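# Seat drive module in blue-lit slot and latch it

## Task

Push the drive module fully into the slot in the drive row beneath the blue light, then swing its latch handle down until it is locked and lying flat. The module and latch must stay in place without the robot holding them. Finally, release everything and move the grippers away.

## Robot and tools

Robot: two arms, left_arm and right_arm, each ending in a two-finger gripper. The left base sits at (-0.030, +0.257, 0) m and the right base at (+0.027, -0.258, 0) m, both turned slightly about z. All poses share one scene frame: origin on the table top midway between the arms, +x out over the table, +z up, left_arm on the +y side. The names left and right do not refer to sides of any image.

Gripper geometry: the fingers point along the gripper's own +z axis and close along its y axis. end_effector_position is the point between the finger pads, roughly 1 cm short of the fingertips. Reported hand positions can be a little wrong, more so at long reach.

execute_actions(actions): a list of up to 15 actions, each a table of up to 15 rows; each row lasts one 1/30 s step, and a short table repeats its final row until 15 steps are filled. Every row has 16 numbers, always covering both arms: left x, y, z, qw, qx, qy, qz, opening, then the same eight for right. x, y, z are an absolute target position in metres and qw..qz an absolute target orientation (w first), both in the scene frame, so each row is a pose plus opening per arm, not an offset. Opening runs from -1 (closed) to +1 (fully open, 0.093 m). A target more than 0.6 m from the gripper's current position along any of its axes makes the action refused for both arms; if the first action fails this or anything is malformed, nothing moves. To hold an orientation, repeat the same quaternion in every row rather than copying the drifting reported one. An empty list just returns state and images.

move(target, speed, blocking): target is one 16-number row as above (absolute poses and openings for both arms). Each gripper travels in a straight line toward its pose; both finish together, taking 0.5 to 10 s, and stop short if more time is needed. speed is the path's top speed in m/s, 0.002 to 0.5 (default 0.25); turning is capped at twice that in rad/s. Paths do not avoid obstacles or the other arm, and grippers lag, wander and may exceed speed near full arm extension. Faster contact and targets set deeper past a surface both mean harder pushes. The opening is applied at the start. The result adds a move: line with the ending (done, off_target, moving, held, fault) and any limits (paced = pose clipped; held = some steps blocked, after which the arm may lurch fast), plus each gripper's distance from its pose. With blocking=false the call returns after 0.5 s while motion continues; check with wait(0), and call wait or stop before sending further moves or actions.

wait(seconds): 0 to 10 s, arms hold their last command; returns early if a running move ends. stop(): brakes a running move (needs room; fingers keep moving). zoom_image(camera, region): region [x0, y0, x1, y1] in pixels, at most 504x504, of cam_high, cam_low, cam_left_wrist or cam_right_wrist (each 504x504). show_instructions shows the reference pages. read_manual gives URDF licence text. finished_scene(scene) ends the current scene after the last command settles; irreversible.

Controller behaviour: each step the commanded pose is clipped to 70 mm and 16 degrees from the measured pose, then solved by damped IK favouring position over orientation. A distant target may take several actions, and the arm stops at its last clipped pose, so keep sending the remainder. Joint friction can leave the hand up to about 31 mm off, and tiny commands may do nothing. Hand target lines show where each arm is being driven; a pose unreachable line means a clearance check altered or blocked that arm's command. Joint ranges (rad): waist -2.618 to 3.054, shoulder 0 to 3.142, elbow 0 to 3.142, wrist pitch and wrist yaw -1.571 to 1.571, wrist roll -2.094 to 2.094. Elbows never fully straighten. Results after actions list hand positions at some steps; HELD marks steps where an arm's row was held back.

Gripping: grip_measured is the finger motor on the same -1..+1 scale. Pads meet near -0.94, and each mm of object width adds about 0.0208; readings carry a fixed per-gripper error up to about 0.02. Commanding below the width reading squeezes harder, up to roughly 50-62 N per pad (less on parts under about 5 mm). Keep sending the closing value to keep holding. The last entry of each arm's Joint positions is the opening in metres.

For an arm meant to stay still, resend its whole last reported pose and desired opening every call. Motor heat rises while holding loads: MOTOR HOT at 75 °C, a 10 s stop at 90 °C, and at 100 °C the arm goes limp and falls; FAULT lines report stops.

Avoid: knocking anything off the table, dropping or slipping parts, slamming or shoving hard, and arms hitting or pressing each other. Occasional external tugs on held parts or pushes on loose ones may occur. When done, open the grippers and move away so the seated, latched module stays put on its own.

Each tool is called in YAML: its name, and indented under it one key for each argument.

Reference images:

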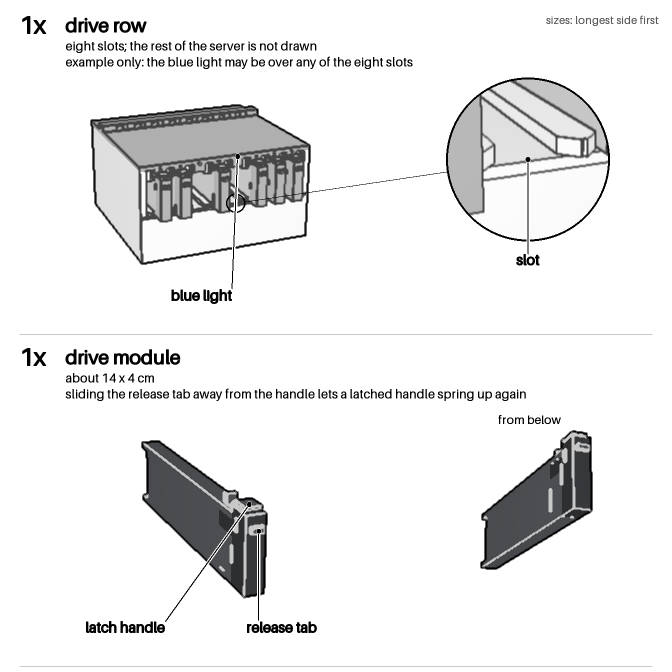

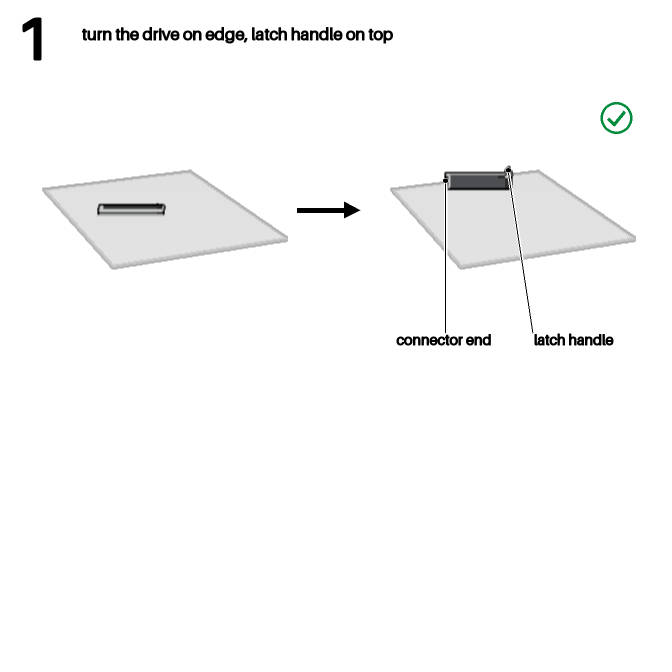

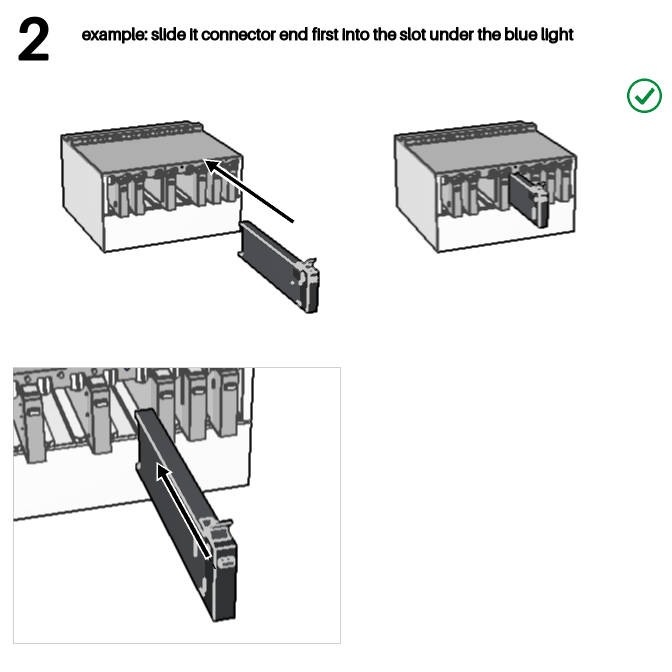

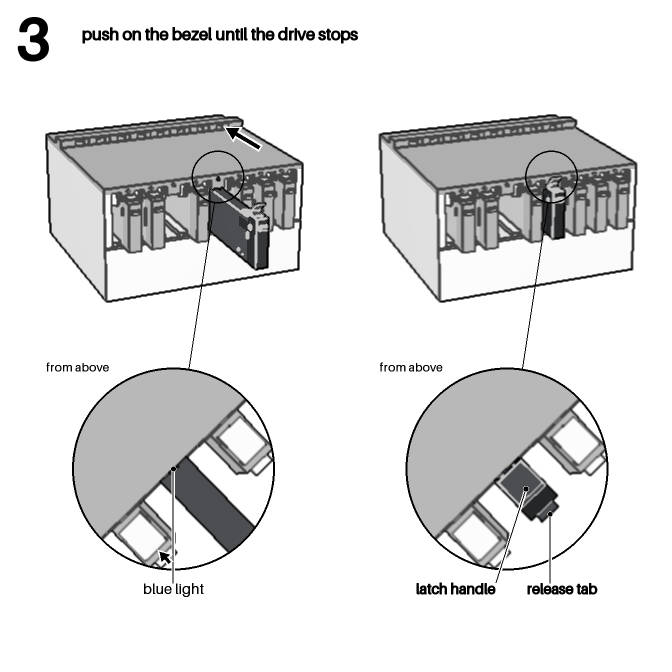

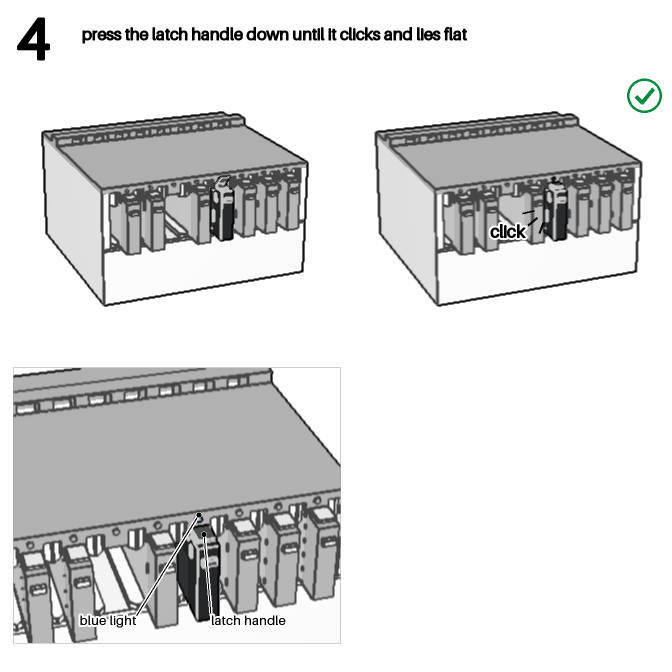

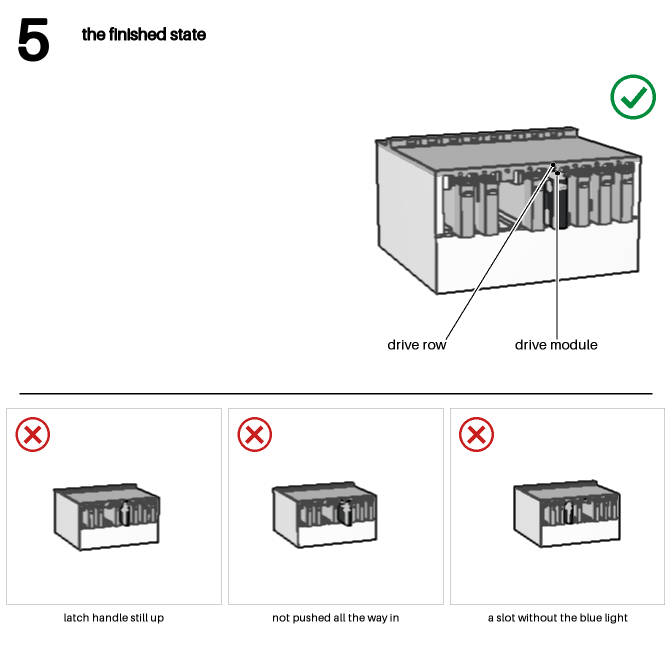

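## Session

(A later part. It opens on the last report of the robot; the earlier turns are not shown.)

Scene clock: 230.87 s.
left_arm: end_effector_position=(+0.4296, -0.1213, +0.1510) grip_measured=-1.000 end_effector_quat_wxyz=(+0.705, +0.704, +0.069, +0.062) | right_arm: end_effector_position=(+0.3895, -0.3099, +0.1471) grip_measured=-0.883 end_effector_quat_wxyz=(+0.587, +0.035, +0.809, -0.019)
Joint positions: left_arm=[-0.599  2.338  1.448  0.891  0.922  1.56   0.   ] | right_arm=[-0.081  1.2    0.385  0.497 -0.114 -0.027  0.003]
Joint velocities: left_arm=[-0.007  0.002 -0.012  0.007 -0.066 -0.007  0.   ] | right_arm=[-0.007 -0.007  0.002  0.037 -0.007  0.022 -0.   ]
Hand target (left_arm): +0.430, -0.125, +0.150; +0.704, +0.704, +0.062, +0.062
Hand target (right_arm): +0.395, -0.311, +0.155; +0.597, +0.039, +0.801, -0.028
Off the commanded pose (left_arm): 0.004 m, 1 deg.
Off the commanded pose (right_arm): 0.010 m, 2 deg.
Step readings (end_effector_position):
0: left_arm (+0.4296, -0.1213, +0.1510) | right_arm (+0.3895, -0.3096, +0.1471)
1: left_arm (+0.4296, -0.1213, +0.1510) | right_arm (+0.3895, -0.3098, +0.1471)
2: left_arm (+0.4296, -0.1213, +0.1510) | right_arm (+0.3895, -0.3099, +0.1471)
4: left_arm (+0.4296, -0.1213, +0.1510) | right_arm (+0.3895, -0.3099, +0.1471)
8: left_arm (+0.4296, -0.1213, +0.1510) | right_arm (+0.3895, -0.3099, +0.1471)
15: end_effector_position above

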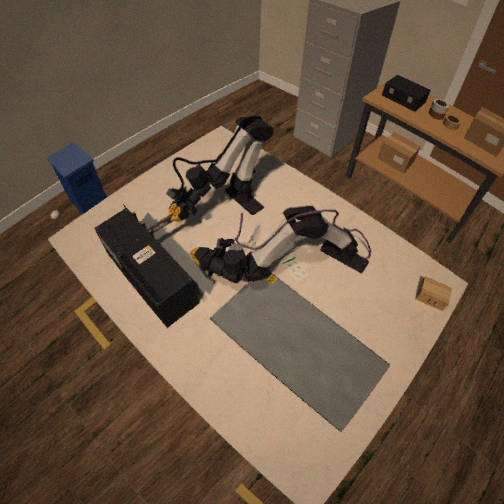

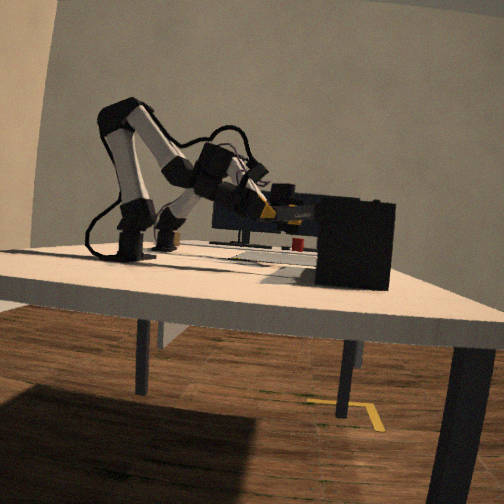

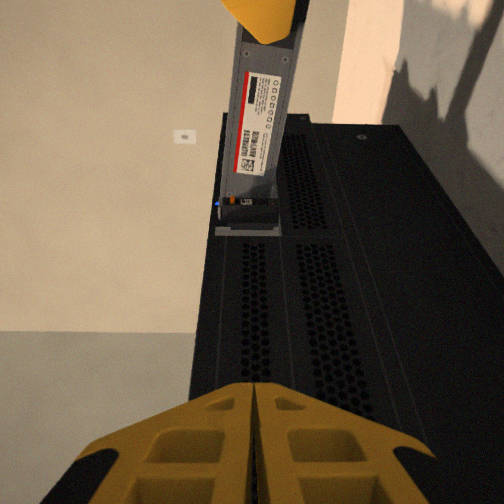

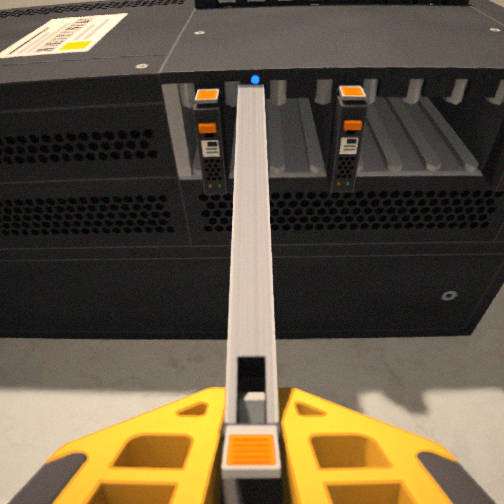

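execute_actions:
  actions:
    - [[0.43,-0.125,0.15,0.704,0.704,0.062,0.062,-1, 0.392,-0.3155,0.155,0.597,0.052,0.80,-0.0388,-0.96]]

zoom_image:
  camera: "cam_right_wrist"
  region: [170, 50, 350, 190]

Scene clock: 234.73 s.
left_arm: end_effector_position=(+0.4296, -0.1213, +0.1510) grip_measured=-1.000 end_effector_quat_wxyz=(+0.705, +0.704, +0.069, +0.062) | right_arm: end_effector_position=(+0.3896, -0.3097, +0.1468) grip_measured=-0.883 end_effector_quat_wxyz=(+0.586, +0.036, +0.809, -0.023)
Joint positions: left_arm=[-0.599  2.338  1.448  0.891  0.922  1.56   0.   ] | right_arm=[-0.073  1.2    0.385  0.497 -0.099 -0.027  0.003]
Joint velocities: left_arm=[ 0.012 -0.007  0.007 -0.051 -0.081 -0.007  0.   ] | right_arm=[ 0.017 -0.017  0.007  0.022 -0.022 -0.081  0.001]
Hand target (left_arm): +0.430, -0.125, +0.150; +0.704, +0.704, +0.062, +0.062
Hand target (right_arm): +0.391, -0.315, +0.155; +0.597, +0.052, +0.800, -0.038
Off the commanded pose (left_arm): 0.004 m, 1 deg.
Off the commanded pose (right_arm): 0.010 m, 3 deg.
Step readings (end_effector_position):
0: left_arm (+0.4296, -0.1213, +0.1510) | right_arm (+0.3895, -0.3099, +0.1471)
1: left_arm (+0.4296, -0.1213, +0.1510) | right_arm (+0.3895, -0.3100, +0.1471)
2: left_arm (+0.4296, -0.1213, +0.1510) | right_arm (+0.3895, -0.3099, +0.1470)
4: left_arm (+0.4296, -0.1213, +0.1510) | right_arm (+0.3895, -0.3097, +0.1470)
8: left_arm (+0.4296, -0.1213, +0.1510) | right_arm (+0.3895, -0.3097, +0.1468)
15: end_effector_position above

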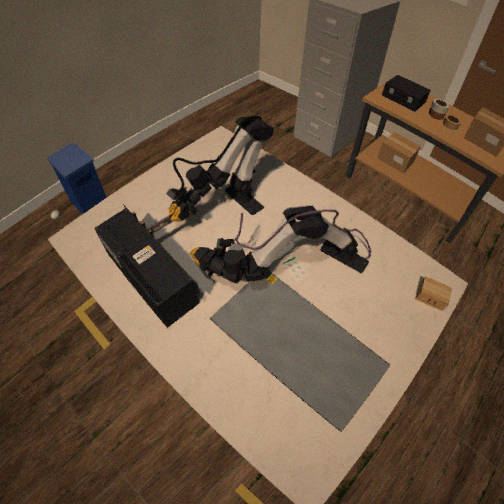

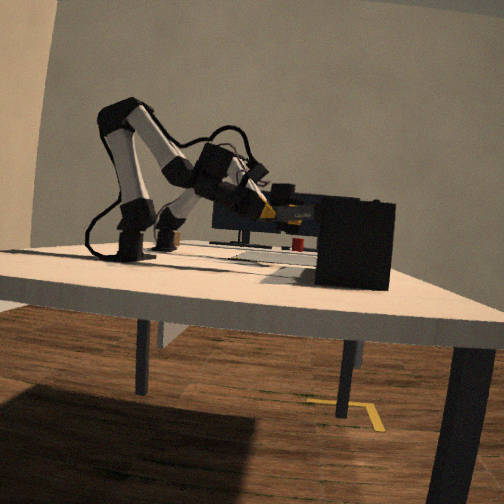

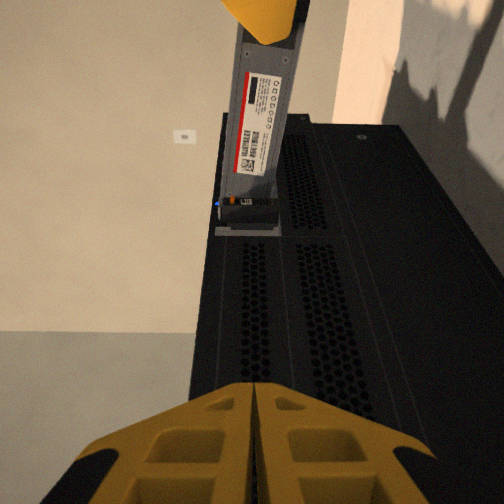

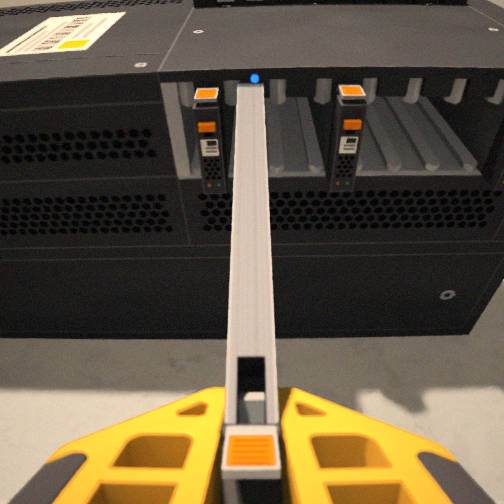

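Region (170, 50, 350, 190) of cam_right_wrist's 504x504 image, scaled by 2.800, with more detail than that image has.

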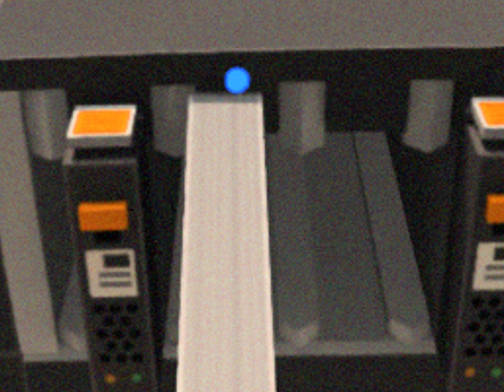

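move:
  target: [0.43,-0.125,0.15,0.704,0.704,0.062,0.062,-1, 0.365,-0.3085,0.152,0.59,0.0315,0.806,-0.023,-0.96]
  speed: 0.05

execute_actions:
  actions:
    - [[0.43,-0.125,0.15,0.704,0.704,0.062,0.062,-1, 0.368,-0.3085,0.160,0.575,0.032,0.817,-0.0224,-0.96]]
    - [[0.43,-0.125,0.15,0.704,0.704,0.062,0.062,-1, 0.372,-0.3045,0.174,0.568,0.032,0.822,-0.022,-0.96],[0.43,-0.125,0.15,0.704,0.704,0.062,0.062,-1, 0.372,-0.3125,0.154,0.568,0.032,0.822,-0.022,-0.96],[0.43,-0.125,0.15,0.704,0.704,0.062,0.062,-1, 0.372,-0.3045,0.174,0.568,0.032,0.822,-0.022,-0.96],[0.43,-0.125,0.15,0.704,0.704,0.062,0.062,-1, 0.372,-0.3125,0.154,0.568,0.032,0.822,-0.022,-0.96],[0.43,-0.125,0.15,0.704,0.704,0.062,0.062,-1, 0.372,-0.3045,0.174,0.568,0.032,0.822,-0.022,-0.96],[0.43,-0.125,0.15,0.704,0.704,0.062,0.062,-1, 0.372,-0.3125,0.154,0.568,0.032,0.822,-0.022,-0.96],[0.43,-0.125,0.15,0.704,0.704,0.062,0.062,-1, 0.372,-0.3045,0.174,0.568,0.032,0.822,-0.022,-0.96],[0.43,-0.125,0.15,0.704,0.704,0.062,0.062,-1, 0.372,-0.3125,0.154,0.568,0.032,0.822,-0.022,-0.96],[0.43,-0.125,0.15,0.704,0.704,0.062,0.062,-1, 0.372,-0.3045,0.174,0.568,0.032,0.822,-0.022,-0.96],[0.43,-0.125,0.15,0.704,0.704,0.062,0.062,-1, 0.372,-0.3125,0.154,0.568,0.032,0.822,-0.022,-0.96],[0.43,-0.125,0.15,0.704,0.704,0.062,0.062,-1, 0.372,-0.3045,0.174,0.568,0.032,0.822,-0.022,-0.96],[0.43,-0.125,0.15,0.704,0.704,0.062,0.062,-1, 0.372,-0.3125,0.154,0.568,0.032,0.822,-0.022,-0.96],[0.43,-0.125,0.15,0.704,0.704,0.062,0.062,-1, 0.372,-0.3045,0.174,0.568,0.032,0.822,-0.022,-0.96],[0.43,-0.125,0.15,0.704,0.704,0.062,0.062,-1, 0.372,-0.3125,0.154,0.568,0.032,0.822,-0.022,-0.96],[0.43,-0.125,0.15,0.704,0.704,0.062,0.062,-1, 0.372,-0.3085,0.164,0.568,0.032,0.822,-0.022,-0.96]]

Scene clock: 245.17 s.
left_arm: end_effector_position=(+0.4296, -0.1213, +0.1510) grip_measured=-1.000 end_effector_quat_wxyz=(+0.705, +0.704, +0.069, +0.062) | right_arm: end_effector_position=(+0.3676, -0.3056, +0.1469) grip_measured=-0.883 end_effector_quat_wxyz=(+0.579, +0.033, +0.815, -0.019)
Joint positions: left_arm=[-0.599  2.338  1.448  0.891  0.922  1.56   0.   ] | right_arm=[-0.083  1.065  0.34   0.387 -0.118 -0.035  0.003]
Joint velocities: left_arm=[-0.007 -0.002  0.002 -0.022 -0.007  0.022  0.   ] | right_arm=[-0.012  0.002 -0.012  0.022  0.066 -0.095 -0.001]
Hand target (left_arm): +0.430, -0.125, +0.150; +0.704, +0.704, +0.062, +0.062
Hand target (right_arm): +0.365, -0.308, +0.152; +0.590, +0.032, +0.806, -0.023
Off the commanded pose (left_arm): 0.004 m, 1 deg.
Off the commanded pose (right_arm): 0.006 m, 2 deg.
move: done

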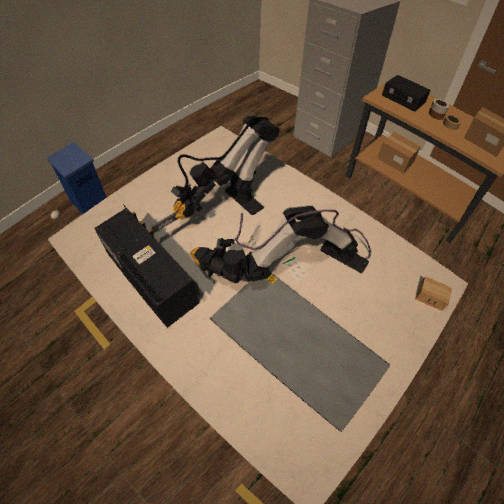

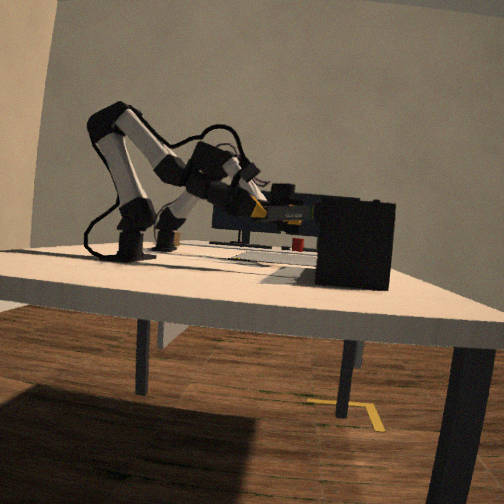

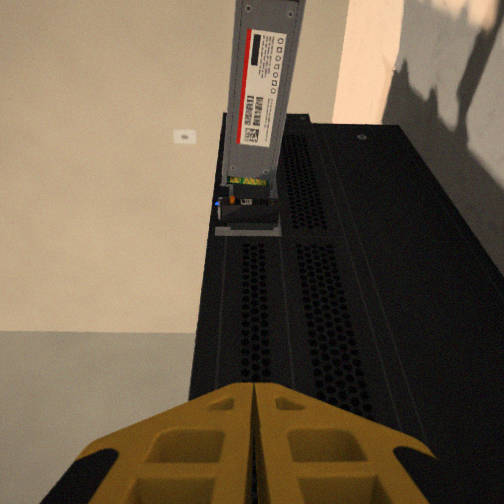

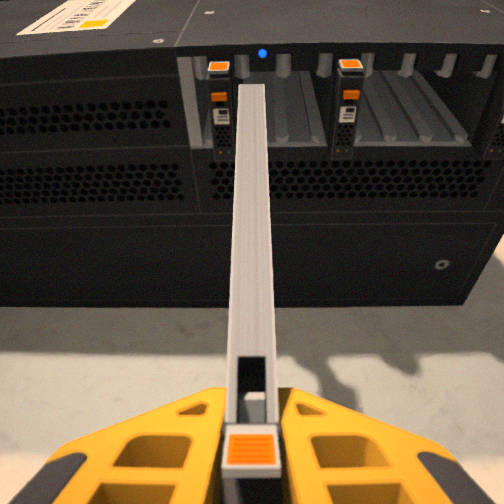

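Scene clock: 246.17 s.
left_arm: end_effector_position=(+0.4296, -0.1213, +0.1510) grip_measured=-1.000 end_effector_quat_wxyz=(+0.705, +0.704, +0.069, +0.062) | right_arm: end_effector_position=(+0.3680, -0.3079, +0.1525) grip_measured=-0.883 end_effector_quat_wxyz=(+0.552, +0.035, +0.833, -0.019)
Joint positions: left_arm=[-0.599  2.338  1.448  0.891  0.922  1.56   0.   ] | right_arm=[-0.089  1.048  0.421  0.224 -0.117 -0.043  0.003]
Joint velocities: left_arm=[-0.002 -0.012 -0.002  0.037 -0.007  0.007  0.   ] | right_arm=[ 0.007 -0.007  0.002  0.081 -0.051  0.007 -0.001]
Hand target (left_arm): +0.430, -0.125, +0.150; +0.704, +0.704, +0.062, +0.062
Hand target (right_arm): +0.371, -0.308, +0.164; +0.568, +0.033, +0.822, -0.022
Off the commanded pose (left_arm): 0.004 m, 1 deg.
Off the commanded pose (right_arm): 0.012 m, 2 deg.
Step readings (end_effector_position; steps 1 to 15: 1st action; 16 to 30: 2nd action):
0: left_arm (+0.4296, -0.1213, +0.1510) | right_arm (+0.3676, -0.3056, +0.1469)
1: left_arm (+0.4296, -0.1213, +0.1510) | right_arm (+0.3670, -0.3055, +0.1460)
2: left_arm (+0.4296, -0.1213, +0.1510) | right_arm (+0.3661, -0.3053, +0.1448)
4: left_arm (+0.4296, -0.1213, +0.1510) | right_arm (+0.3650, -0.3051, +0.1433)
8: left_arm (+0.4296, -0.1213, +0.1510) | right_arm (+0.3632, -0.3047, +0.1394)
15: left_arm (+0.4296, -0.1213, +0.1510) | right_arm (+0.3612, -0.3043, +0.1347)
16: left_arm (+0.4296, -0.1213, +0.1510) | right_arm (+0.3610, -0.3045, +0.1352)
17: left_arm (+0.4296, -0.1213, +0.1510) | right_arm (+0.3616, -0.3051, +0.1368)
19: left_arm (+0.4296, -0.1213, +0.1510) | right_arm (+0.3635, -0.3063, +0.1427)
23: left_arm (+0.4296, -0.1213, +0.1510) | right_arm (+0.3661, -0.3078, +0.1496)
30: end_effector_position above

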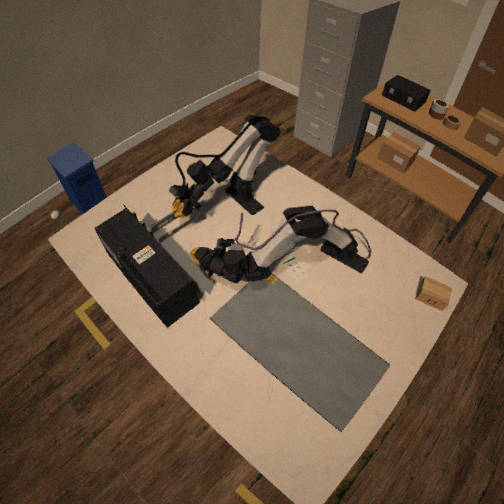

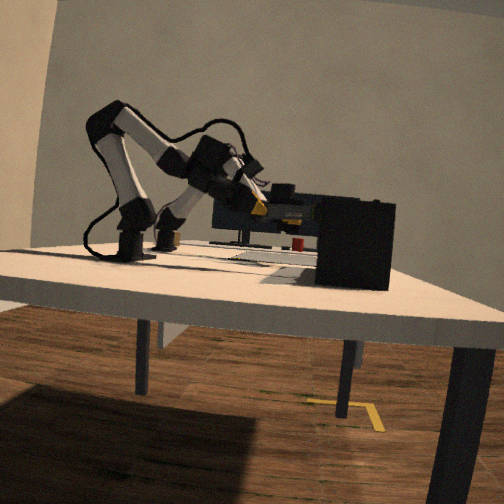

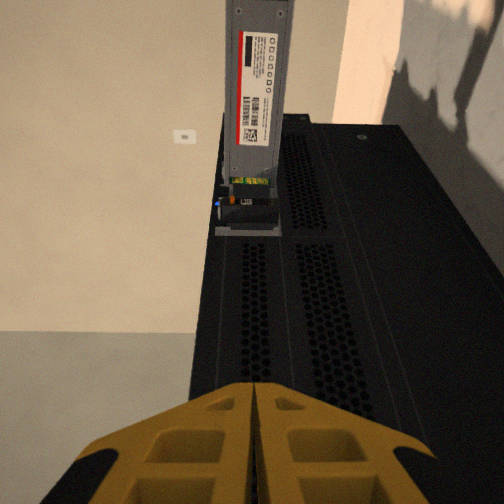

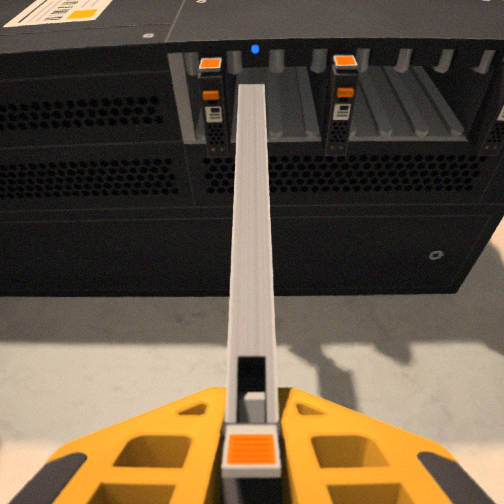

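execute_actions:
  actions:
    - [[0.43,-0.125,0.15,0.704,0.704,0.062,0.062,-1, 0.373,-0.306,0.174,0.568,0.032,0.822,-0.022,-0.96],[0.43,-0.125,0.15,0.704,0.704,0.062,0.062,-1, 0.374,-0.3141,0.154,0.568,0.032,0.822,-0.022,-0.96],[0.43,-0.125,0.15,0.704,0.704,0.062,0.062,-1, 0.375,-0.3062,0.174,0.568,0.032,0.822,-0.022,-0.96],[0.43,-0.125,0.15,0.704,0.704,0.062,0.062,-1, 0.376,-0.3143,0.154,0.568,0.032,0.822,-0.022,-0.96],[0.43,-0.125,0.15,0.704,0.704,0.062,0.062,-1, 0.377,-0.3064,0.174,0.568,0.032,0.822,-0.022,-0.96],[0.43,-0.125,0.15,0.704,0.704,0.062,0.062,-1, 0.378,-0.3145,0.154,0.568,0.032,0.822,-0.022,-0.96],[0.43,-0.125,0.15,0.704,0.704,0.062,0.062,-1, 0.379,-0.3066,0.174,0.568,0.032,0.822,-0.022,-0.96],[0.43,-0.125,0.15,0.704,0.704,0.062,0.062,-1, 0.380,-0.3146,0.154,0.568,0.032,0.822,-0.022,-0.96],[0.43,-0.125,0.15,0.704,0.704,0.062,0.062,-1, 0.381,-0.3067,0.174,0.568,0.032,0.822,-0.022,-0.96],[0.43,-0.125,0.15,0.704,0.704,0.062,0.062,-1, 0.382,-0.3148,0.154,0.568,0.032,0.822,-0.022,-0.96],[0.43,-0.125,0.15,0.704,0.704,0.062,0.062,-1, 0.383,-0.3069,0.174,0.568,0.032,0.822,-0.022,-0.96],[0.43,-0.125,0.15,0.704,0.704,0.062,0.062,-1, 0.384,-0.315,0.154,0.568,0.032,0.822,-0.022,-0.96],[0.43,-0.125,0.15,0.704,0.704,0.062,0.062,-1, 0.385,-0.307,0.174,0.568,0.032,0.822,-0.022,-0.96],[0.43,-0.125,0.15,0.704,0.704,0.062,0.062,-1, 0.385,-0.315,0.154,0.568,0.032,0.822,-0.022,-0.96],[0.43,-0.125,0.15,0.704,0.704,0.062,0.062,-1, 0.385,-0.307,0.174,0.568,0.032,0.822,-0.022,-0.96]]
    - [[0.43,-0.125,0.15,0.704,0.704,0.062,0.062,-1, 0.385,-0.315,0.154,0.568,0.032,0.822,-0.022,-0.96],[0.43,-0.125,0.15,0.704,0.704,0.062,0.062,-1, 0.385,-0.307,0.174,0.568,0.032,0.822,-0.022,-0.96],[0.43,-0.125,0.15,0.704,0.704,0.062,0.062,-1, 0.385,-0.315,0.154,0.568,0.032,0.822,-0.022,-0.96],[0.43,-0.125,0.15,0.704,0.704,0.062,0.062,-1, 0.385,-0.307,0.174,0.568,0.032,0.822,-0.022,-0.96],[0.43,-0.125,0.15,0.704,0.704,0.062,0.062,-1, 0.385,-0.315,0.154,0.568,0.032,0.822,-0.022,-0.96],[0.43,-0.125,0.15,0.704,0.704,0.062,0.062,-1, 0.385,-0.307,0.174,0.568,0.032,0.822,-0.022,-0.96],[0.43,-0.125,0.15,0.704,0.704,0.062,0.062,-1, 0.385,-0.315,0.154,0.568,0.032,0.822,-0.022,-0.96],[0.43,-0.125,0.15,0.704,0.704,0.062,0.062,-1, 0.385,-0.307,0.174,0.568,0.032,0.822,-0.022,-0.96],[0.43,-0.125,0.15,0.704,0.704,0.062,0.062,-1, 0.385,-0.311,0.164,0.568,0.032,0.822,-0.022,-0.96]]

zoom_image:
  camera: "cam_right_wrist"
  region: [170, 40, 350, 180]

zoom_image:
  camera: "cam_left_wrist"
  region: [200, 140, 300, 240]

Scene clock: 265.03 s.
left_arm: end_effector_position=(+0.4296, -0.1213, +0.1510) grip_measured=-1.000 end_effector_quat_wxyz=(+0.705, +0.704, +0.069, +0.062) | right_arm: end_effector_position=(+0.3802, -0.3107, +0.1539) grip_measured=-0.883 end_effector_quat_wxyz=(+0.551, +0.035, +0.833, -0.020)
Joint positions: left_arm=[-0.599  2.338  1.448  0.891  0.922  1.56   0.   ] | right_arm=[-0.088  1.113  0.459  0.249 -0.114 -0.043  0.003]
Joint velocities: left_arm=[ 0.012  0.007  0.017 -0.066  0.007 -0.051  0.   ] | right_arm=[-0.002 -0.007 -0.007  0.007  0.037  0.095 -0.   ]
Hand target (left_arm): +0.430, -0.125, +0.150; +0.704, +0.704, +0.062, +0.062
Hand target (right_arm): +0.385, -0.311, +0.164; +0.568, +0.033, +0.822, -0.022
Off the commanded pose (left_arm): 0.004 m, 1 deg.
Off the commanded pose (right_arm): 0.011 m, 2 deg.
Step readings (end_effector_position; steps 1 to 15: 1st action; 16 to 30: 2nd action):
0: left_arm (+0.4296, -0.1213, +0.1510) | right_arm (+0.3679, -0.3079, +0.1523)
1: left_arm (+0.4296, -0.1213, +0.1510) | right_arm (+0.3677, -0.3080, +0.1519)
2: left_arm (+0.4296, -0.1213, +0.1510) | right_arm (+0.3683, -0.3083, +0.1522)
4: left_arm (+0.4296, -0.1213, +0.1510) | right_arm (+0.3692, -0.3092, +0.1528)
8: left_arm (+0.4296, -0.1213, +0.1510) | right_arm (+0.3720, -0.3098, +0.1545)
15: left_arm (+0.4296, -0.1213, +0.1510) | right_arm (+0.3783, -0.3097, +0.1553)
16: left_arm (+0.4296, -0.1213, +0.1510) | right_arm (+0.3788, -0.3096, +0.1550)
17: left_arm (+0.4296, -0.1213, +0.1510) | right_arm (+0.3792, -0.3096, +0.1554)
19: left_arm (+0.4296, -0.1213, +0.1510) | right_arm (+0.3798, -0.3100, +0.1554)
23: left_arm (+0.4296, -0.1213, +0.1510) | right_arm (+0.3803, -0.3107, +0.1541)
30: end_effector_position above

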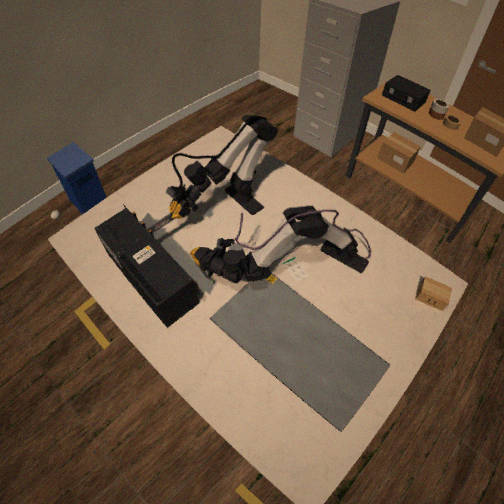

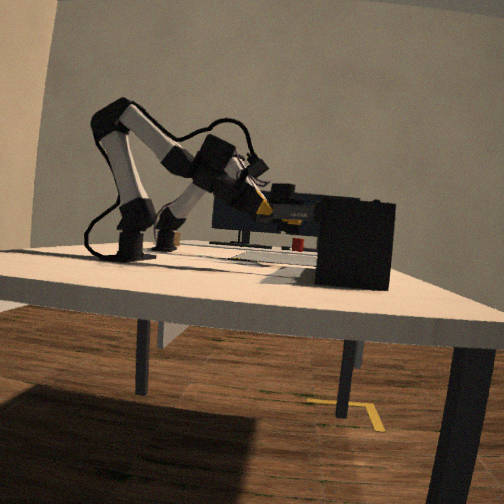

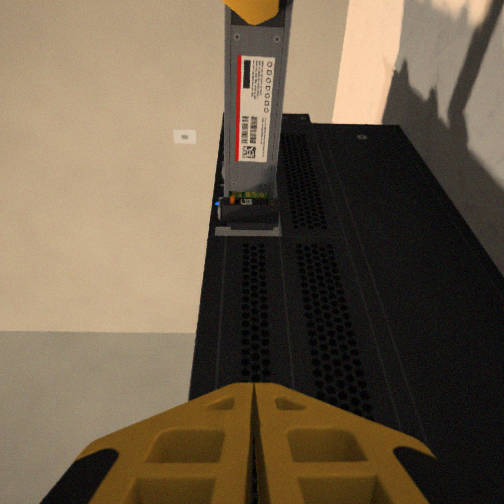

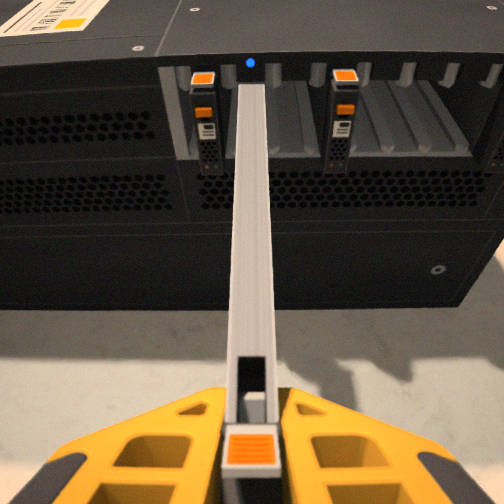

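Region (170, 40, 350, 180) of cam_right_wrist's 504x504 image, scaled by 2.800, with more detail than that image has.

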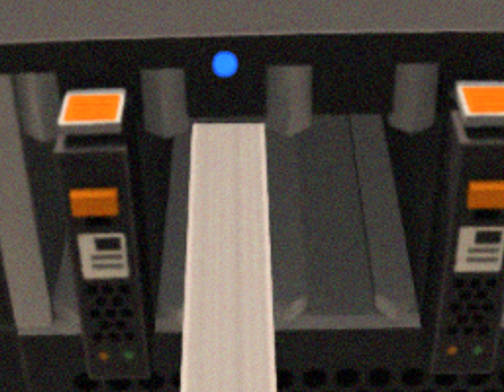

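Region (200, 140, 300, 240) of cam_left_wrist's 504x504 image, scaled by 5.040, with more detail than that image has.

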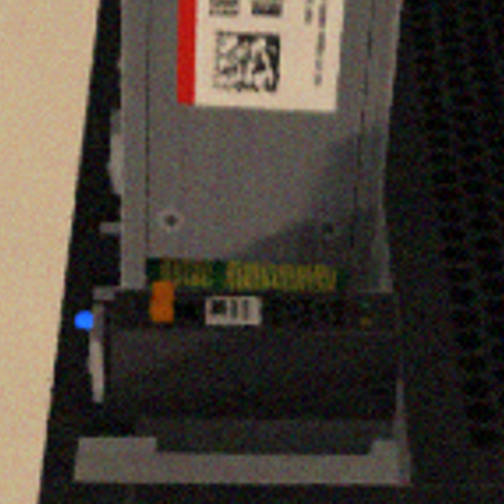

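execute_actions:
  actions:
    - [[0.43,-0.125,0.15,0.704,0.704,0.062,0.062,-1, 0.385,-0.315,0.152,0.568,0.032,0.822,-0.022,-0.96],[0.43,-0.125,0.15,0.704,0.704,0.062,0.062,-1, 0.386,-0.307,0.172,0.568,0.032,0.822,-0.022,-0.96],[0.43,-0.125,0.15,0.704,0.704,0.062,0.062,-1, 0.387,-0.3151,0.152,0.568,0.032,0.822,-0.022,-0.96],[0.43,-0.125,0.15,0.704,0.704,0.062,0.062,-1, 0.388,-0.3072,0.172,0.568,0.032,0.822,-0.022,-0.96],[0.43,-0.125,0.15,0.704,0.704,0.062,0.062,-1, 0.389,-0.3153,0.152,0.568,0.032,0.822,-0.022,-0.96],[0.43,-0.125,0.15,0.704,0.704,0.062,0.062,-1, 0.390,-0.3074,0.172,0.568,0.032,0.822,-0.022,-0.96],[0.43,-0.125,0.15,0.704,0.704,0.062,0.062,-1, 0.391,-0.3155,0.152,0.568,0.032,0.822,-0.022,-0.96],[0.43,-0.125,0.15,0.704,0.704,0.062,0.062,-1, 0.392,-0.3075,0.172,0.568,0.032,0.822,-0.022,-0.96],[0.43,-0.125,0.15,0.704,0.704,0.062,0.062,-1, 0.393,-0.3156,0.152,0.568,0.032,0.822,-0.022,-0.96],[0.43,-0.125,0.15,0.704,0.704,0.062,0.062,-1, 0.394,-0.3077,0.172,0.568,0.032,0.822,-0.022,-0.96],[0.43,-0.125,0.15,0.704,0.704,0.062,0.062,-1, 0.395,-0.3158,0.152,0.568,0.032,0.822,-0.022,-0.96],[0.43,-0.125,0.15,0.704,0.704,0.062,0.062,-1, 0.396,-0.3079,0.172,0.568,0.032,0.822,-0.022,-0.96],[0.43,-0.125,0.15,0.704,0.704,0.062,0.062,-1, 0.397,-0.316,0.152,0.568,0.032,0.822,-0.022,-0.96],[0.43,-0.125,0.15,0.704,0.704,0.062,0.062,-1, 0.398,-0.308,0.172,0.568,0.032,0.822,-0.022,-0.96],[0.43,-0.125,0.15,0.704,0.704,0.062,0.062,-1, 0.399,-0.3161,0.152,0.568,0.032,0.822,-0.022,-0.96]]
    - [[0.43,-0.125,0.15,0.704,0.704,0.062,0.062,-1, 0.400,-0.3082,0.172,0.568,0.032,0.822,-0.022,-0.96],[0.43,-0.125,0.15,0.704,0.704,0.062,0.062,-1, 0.401,-0.3163,0.152,0.568,0.032,0.822,-0.022,-0.96],[0.43,-0.125,0.15,0.704,0.704,0.062,0.062,-1, 0.401,-0.3083,0.172,0.568,0.032,0.822,-0.022,-0.96],[0.43,-0.125,0.15,0.704,0.704,0.062,0.062,-1, 0.401,-0.3163,0.152,0.568,0.032,0.822,-0.022,-0.96],[0.43,-0.125,0.15,0.704,0.704,0.062,0.062,-1, 0.401,-0.3083,0.172,0.568,0.032,0.822,-0.022,-0.96],[0.43,-0.125,0.15,0.704,0.704,0.062,0.062,-1, 0.401,-0.3123,0.162,0.568,0.032,0.822,-0.022,-0.96]]

zoom_image:
  camera: "cam_right_wrist"
  region: [170, 50, 350, 190]

Scene clock: 277.03 s.
left_arm: end_effector_position=(+0.4296, -0.1213, +0.1510) grip_measured=-1.000 end_effector_quat_wxyz=(+0.705, +0.704, +0.069, +0.062) | right_arm: end_effector_position=(+0.3936, -0.3116, +0.1518) grip_measured=-0.883 end_effector_quat_wxyz=(+0.553, +0.035, +0.832, -0.021)
Joint positions: left_arm=[-0.599  2.338  1.448  0.891  0.922  1.56   0.   ] | right_arm=[-0.08   1.189  0.486  0.302 -0.107 -0.041  0.003]
Joint velocities: left_arm=[ 0.007 -0.012 -0.002  0.051  0.007  0.066  0.   ] | right_arm=[-0.007  0.002 -0.002 -0.022 -0.022  0.007 -0.   ]
Hand target (left_arm): +0.430, -0.125, +0.150; +0.704, +0.704, +0.062, +0.062
Hand target (right_arm): +0.400, -0.312, +0.162; +0.568, +0.033, +0.822, -0.022
Off the commanded pose (left_arm): 0.004 m, 1 deg.
Off the commanded pose (right_arm): 0.013 m, 2 deg.
Step readings (end_effector_position; steps 1 to 15: 1st action; 16 to 30: 2nd action):
0: left_arm (+0.4296, -0.1213, +0.1510) | right_arm (+0.3802, -0.3107, +0.1539)
1: left_arm (+0.4296, -0.1213, +0.1510) | right_arm (+0.3807, -0.3107, +0.1538)
2: left_arm (+0.4296, -0.1213, +0.1510) | right_arm (+0.3808, -0.3107, +0.1534)
4: left_arm (+0.4296, -0.1213, +0.1510) | right_arm (+0.3812, -0.3103, +0.1523)
8: left_arm (+0.4296, -0.1213, +0.1510) | right_arm (+0.3839, -0.3102, +0.1526)
15: left_arm (+0.4296, -0.1213, +0.1510) | right_arm (+0.3896, -0.3107, +0.1516)
16: left_arm (+0.4296, -0.1213, +0.1510) | right_arm (+0.3902, -0.3113, +0.1519)
17: left_arm (+0.4296, -0.1213, +0.1510) | right_arm (+0.3911, -0.3113, +0.1518)
19: left_arm (+0.4296, -0.1213, +0.1510) | right_arm (+0.3926, -0.3115, +0.1518)
23: left_arm (+0.4296, -0.1213, +0.1510) | right_arm (+0.3933, -0.3116, +0.1520)
30: end_effector_position above

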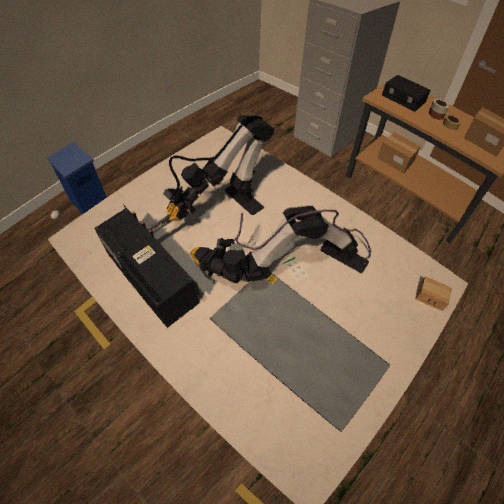

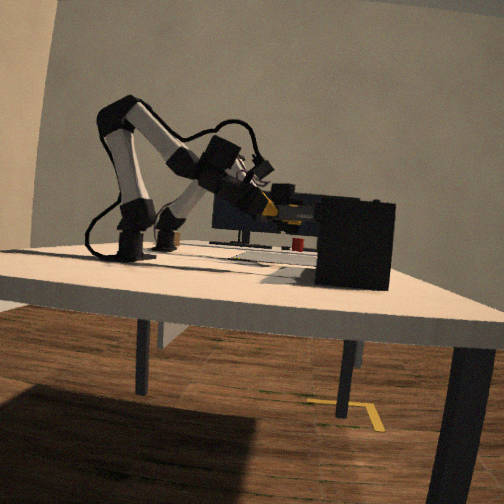

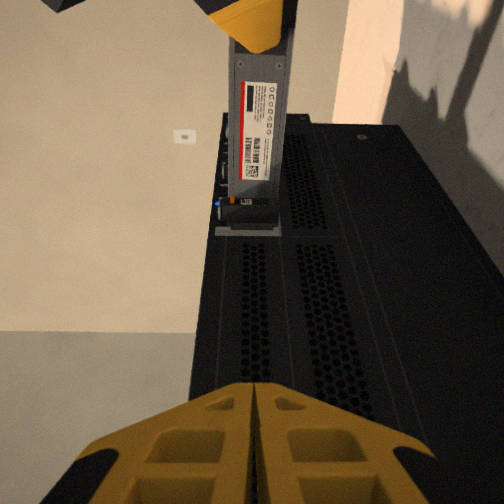

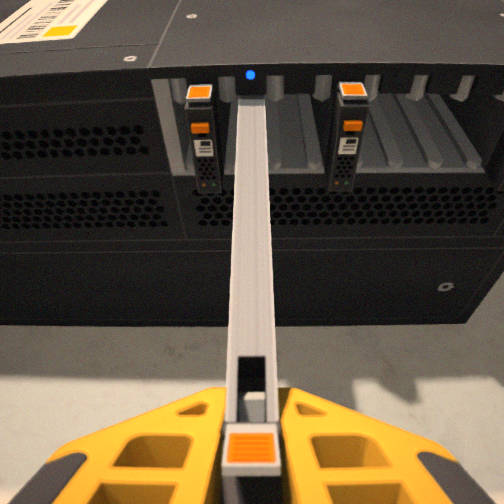

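Region (170, 50, 350, 190) of cam_right_wrist's 504x504 image, scaled by 2.800, with more detail than that image has.

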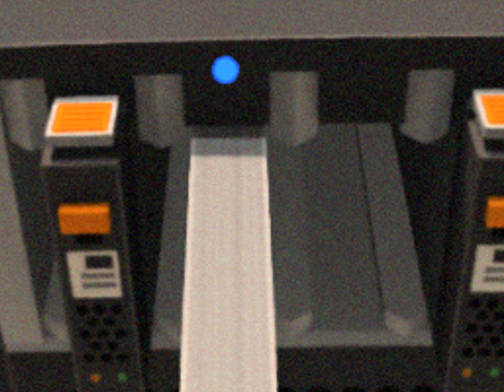

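execute_actions:
  actions:
    - [[0.43,-0.125,0.15,0.704,0.704,0.062,0.062,-1, 0.402,-0.3083,0.172,0.566,0.032,0.823,-0.022,-0.96],[0.43,-0.125,0.15,0.704,0.704,0.062,0.062,-1, 0.403,-0.3164,0.153,0.564,0.032,0.825,-0.022,-0.96],[0.43,-0.125,0.15,0.704,0.704,0.062,0.062,-1, 0.404,-0.3085,0.1735,0.562,0.032,0.826,-0.022,-0.96],[0.43,-0.125,0.15,0.704,0.704,0.062,0.062,-1, 0.405,-0.3166,0.154,0.560,0.032,0.828,-0.022,-0.96],[0.43,-0.125,0.15,0.704,0.704,0.062,0.062,-1, 0.406,-0.3087,0.1745,0.558,0.032,0.829,-0.022,-0.96],[0.43,-0.125,0.15,0.704,0.704,0.062,0.062,-1, 0.407,-0.3168,0.155,0.556,0.032,0.830,-0.022,-0.96],[0.43,-0.125,0.15,0.704,0.704,0.062,0.062,-1, 0.408,-0.3088,0.176,0.554,0.0325,0.832,-0.0217,-0.96],[0.43,-0.125,0.15,0.704,0.704,0.062,0.062,-1, 0.410,-0.317,0.1565,0.552,0.0325,0.833,-0.0217,-0.96],[0.43,-0.125,0.15,0.704,0.704,0.062,0.062,-1, 0.412,-0.3092,0.177,0.552,0.0325,0.833,-0.0217,-0.96],[0.43,-0.125,0.15,0.704,0.704,0.062,0.062,-1, 0.414,-0.3173,0.157,0.552,0.0325,0.833,-0.0217,-0.96],[0.43,-0.125,0.15,0.704,0.704,0.062,0.062,-1, 0.416,-0.3095,0.177,0.552,0.0325,0.833,-0.0217,-0.96],[0.43,-0.125,0.15,0.704,0.704,0.062,0.062,-1, 0.418,-0.3177,0.157,0.552,0.0325,0.833,-0.0217,-0.96],[0.43,-0.125,0.15,0.704,0.704,0.062,0.062,-1, 0.420,-0.3098,0.177,0.552,0.0325,0.833,-0.0217,-0.96],[0.43,-0.125,0.15,0.704,0.704,0.062,0.062,-1, 0.422,-0.318,0.157,0.552,0.0325,0.833,-0.0217,-0.96],[0.43,-0.125,0.15,0.704,0.704,0.062,0.062,-1, 0.424,-0.3141,0.167,0.552,0.0325,0.833,-0.0217,-0.96]]

Scene clock: 287.40 s.
left_arm: end_effector_position=(+0.4295, -0.1213, +0.1510) grip_measured=-1.000 end_effector_quat_wxyz=(+0.705, +0.704, +0.069, +0.062) | right_arm: end_effector_position=(+0.4105, -0.3134, +0.1546) grip_measured=-0.883 end_effector_quat_wxyz=(+0.539, +0.034, +0.842, -0.020)
Joint positions: left_arm=[-0.599  2.338  1.448  0.891  0.923  1.56   0.   ] | right_arm=[-0.074  1.263  0.576  0.252 -0.101 -0.044  0.003]
Joint velocities: left_arm=[ 0.002 -0.002 -0.017 -0.051 -0.022 -0.022  0.   ] | right_arm=[ 0.007  0.286  0.173  0.168  0.037 -0.051  0.001]
Hand target (left_arm): +0.430, -0.125, +0.150; +0.704, +0.704, +0.062, +0.062
Hand target (right_arm): +0.422, -0.314, +0.167; +0.552, +0.032, +0.833, -0.022
Off the commanded pose (left_arm): 0.004 m, 1 deg.
Off the commanded pose (right_arm): 0.018 m, 2 deg.
Step readings (end_effector_position):
0: left_arm (+0.4295, -0.1213, +0.1510) | right_arm (+0.3936, -0.3116, +0.1518)
1: left_arm (+0.4296, -0.1213, +0.1510) | right_arm (+0.3937, -0.3114, +0.1520)
2: left_arm (+0.4296, -0.1213, +0.1510) | right_arm (+0.3945, -0.3116, +0.1517)
4: left_arm (+0.4295, -0.1213, +0.1510) | right_arm (+0.3956, -0.3117, +0.1521)
8: left_arm (+0.4295, -0.1213, +0.1510) | right_arm (+0.3988, -0.3120, +0.1542)
15: end_effector_position above

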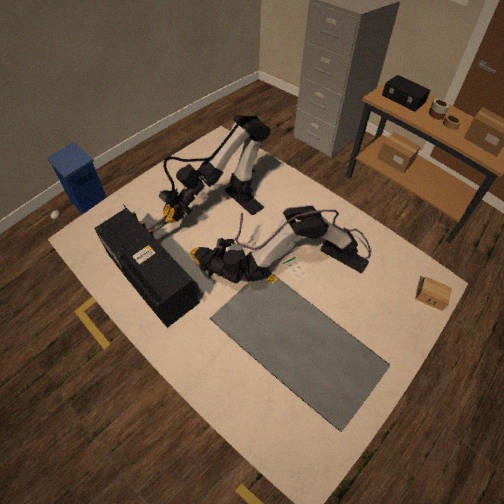

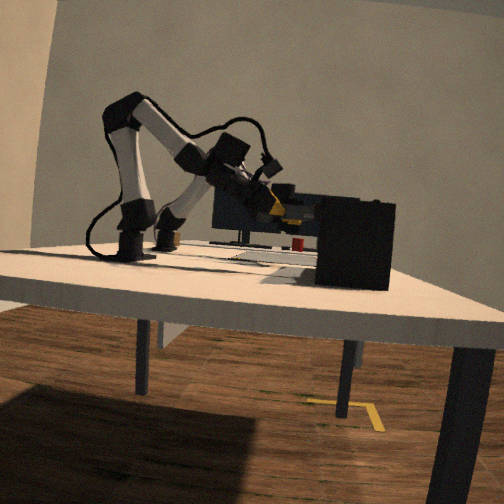

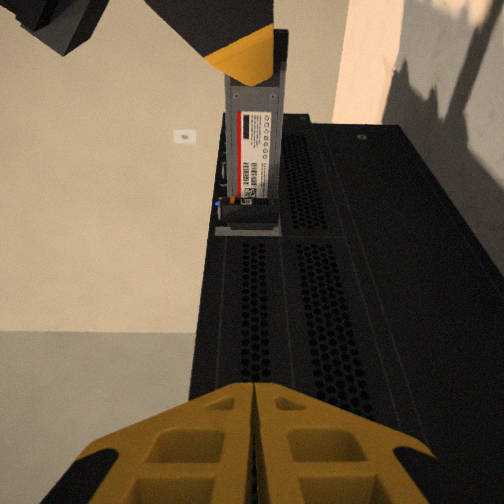

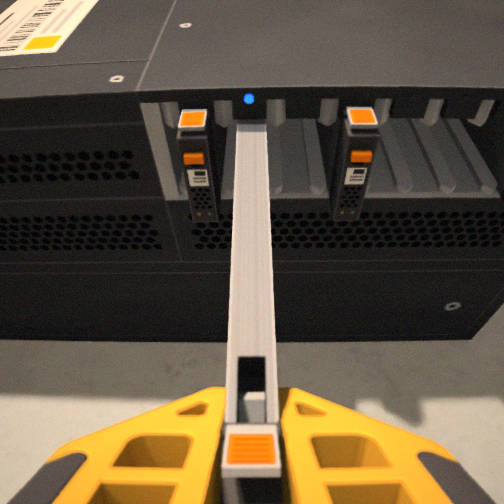

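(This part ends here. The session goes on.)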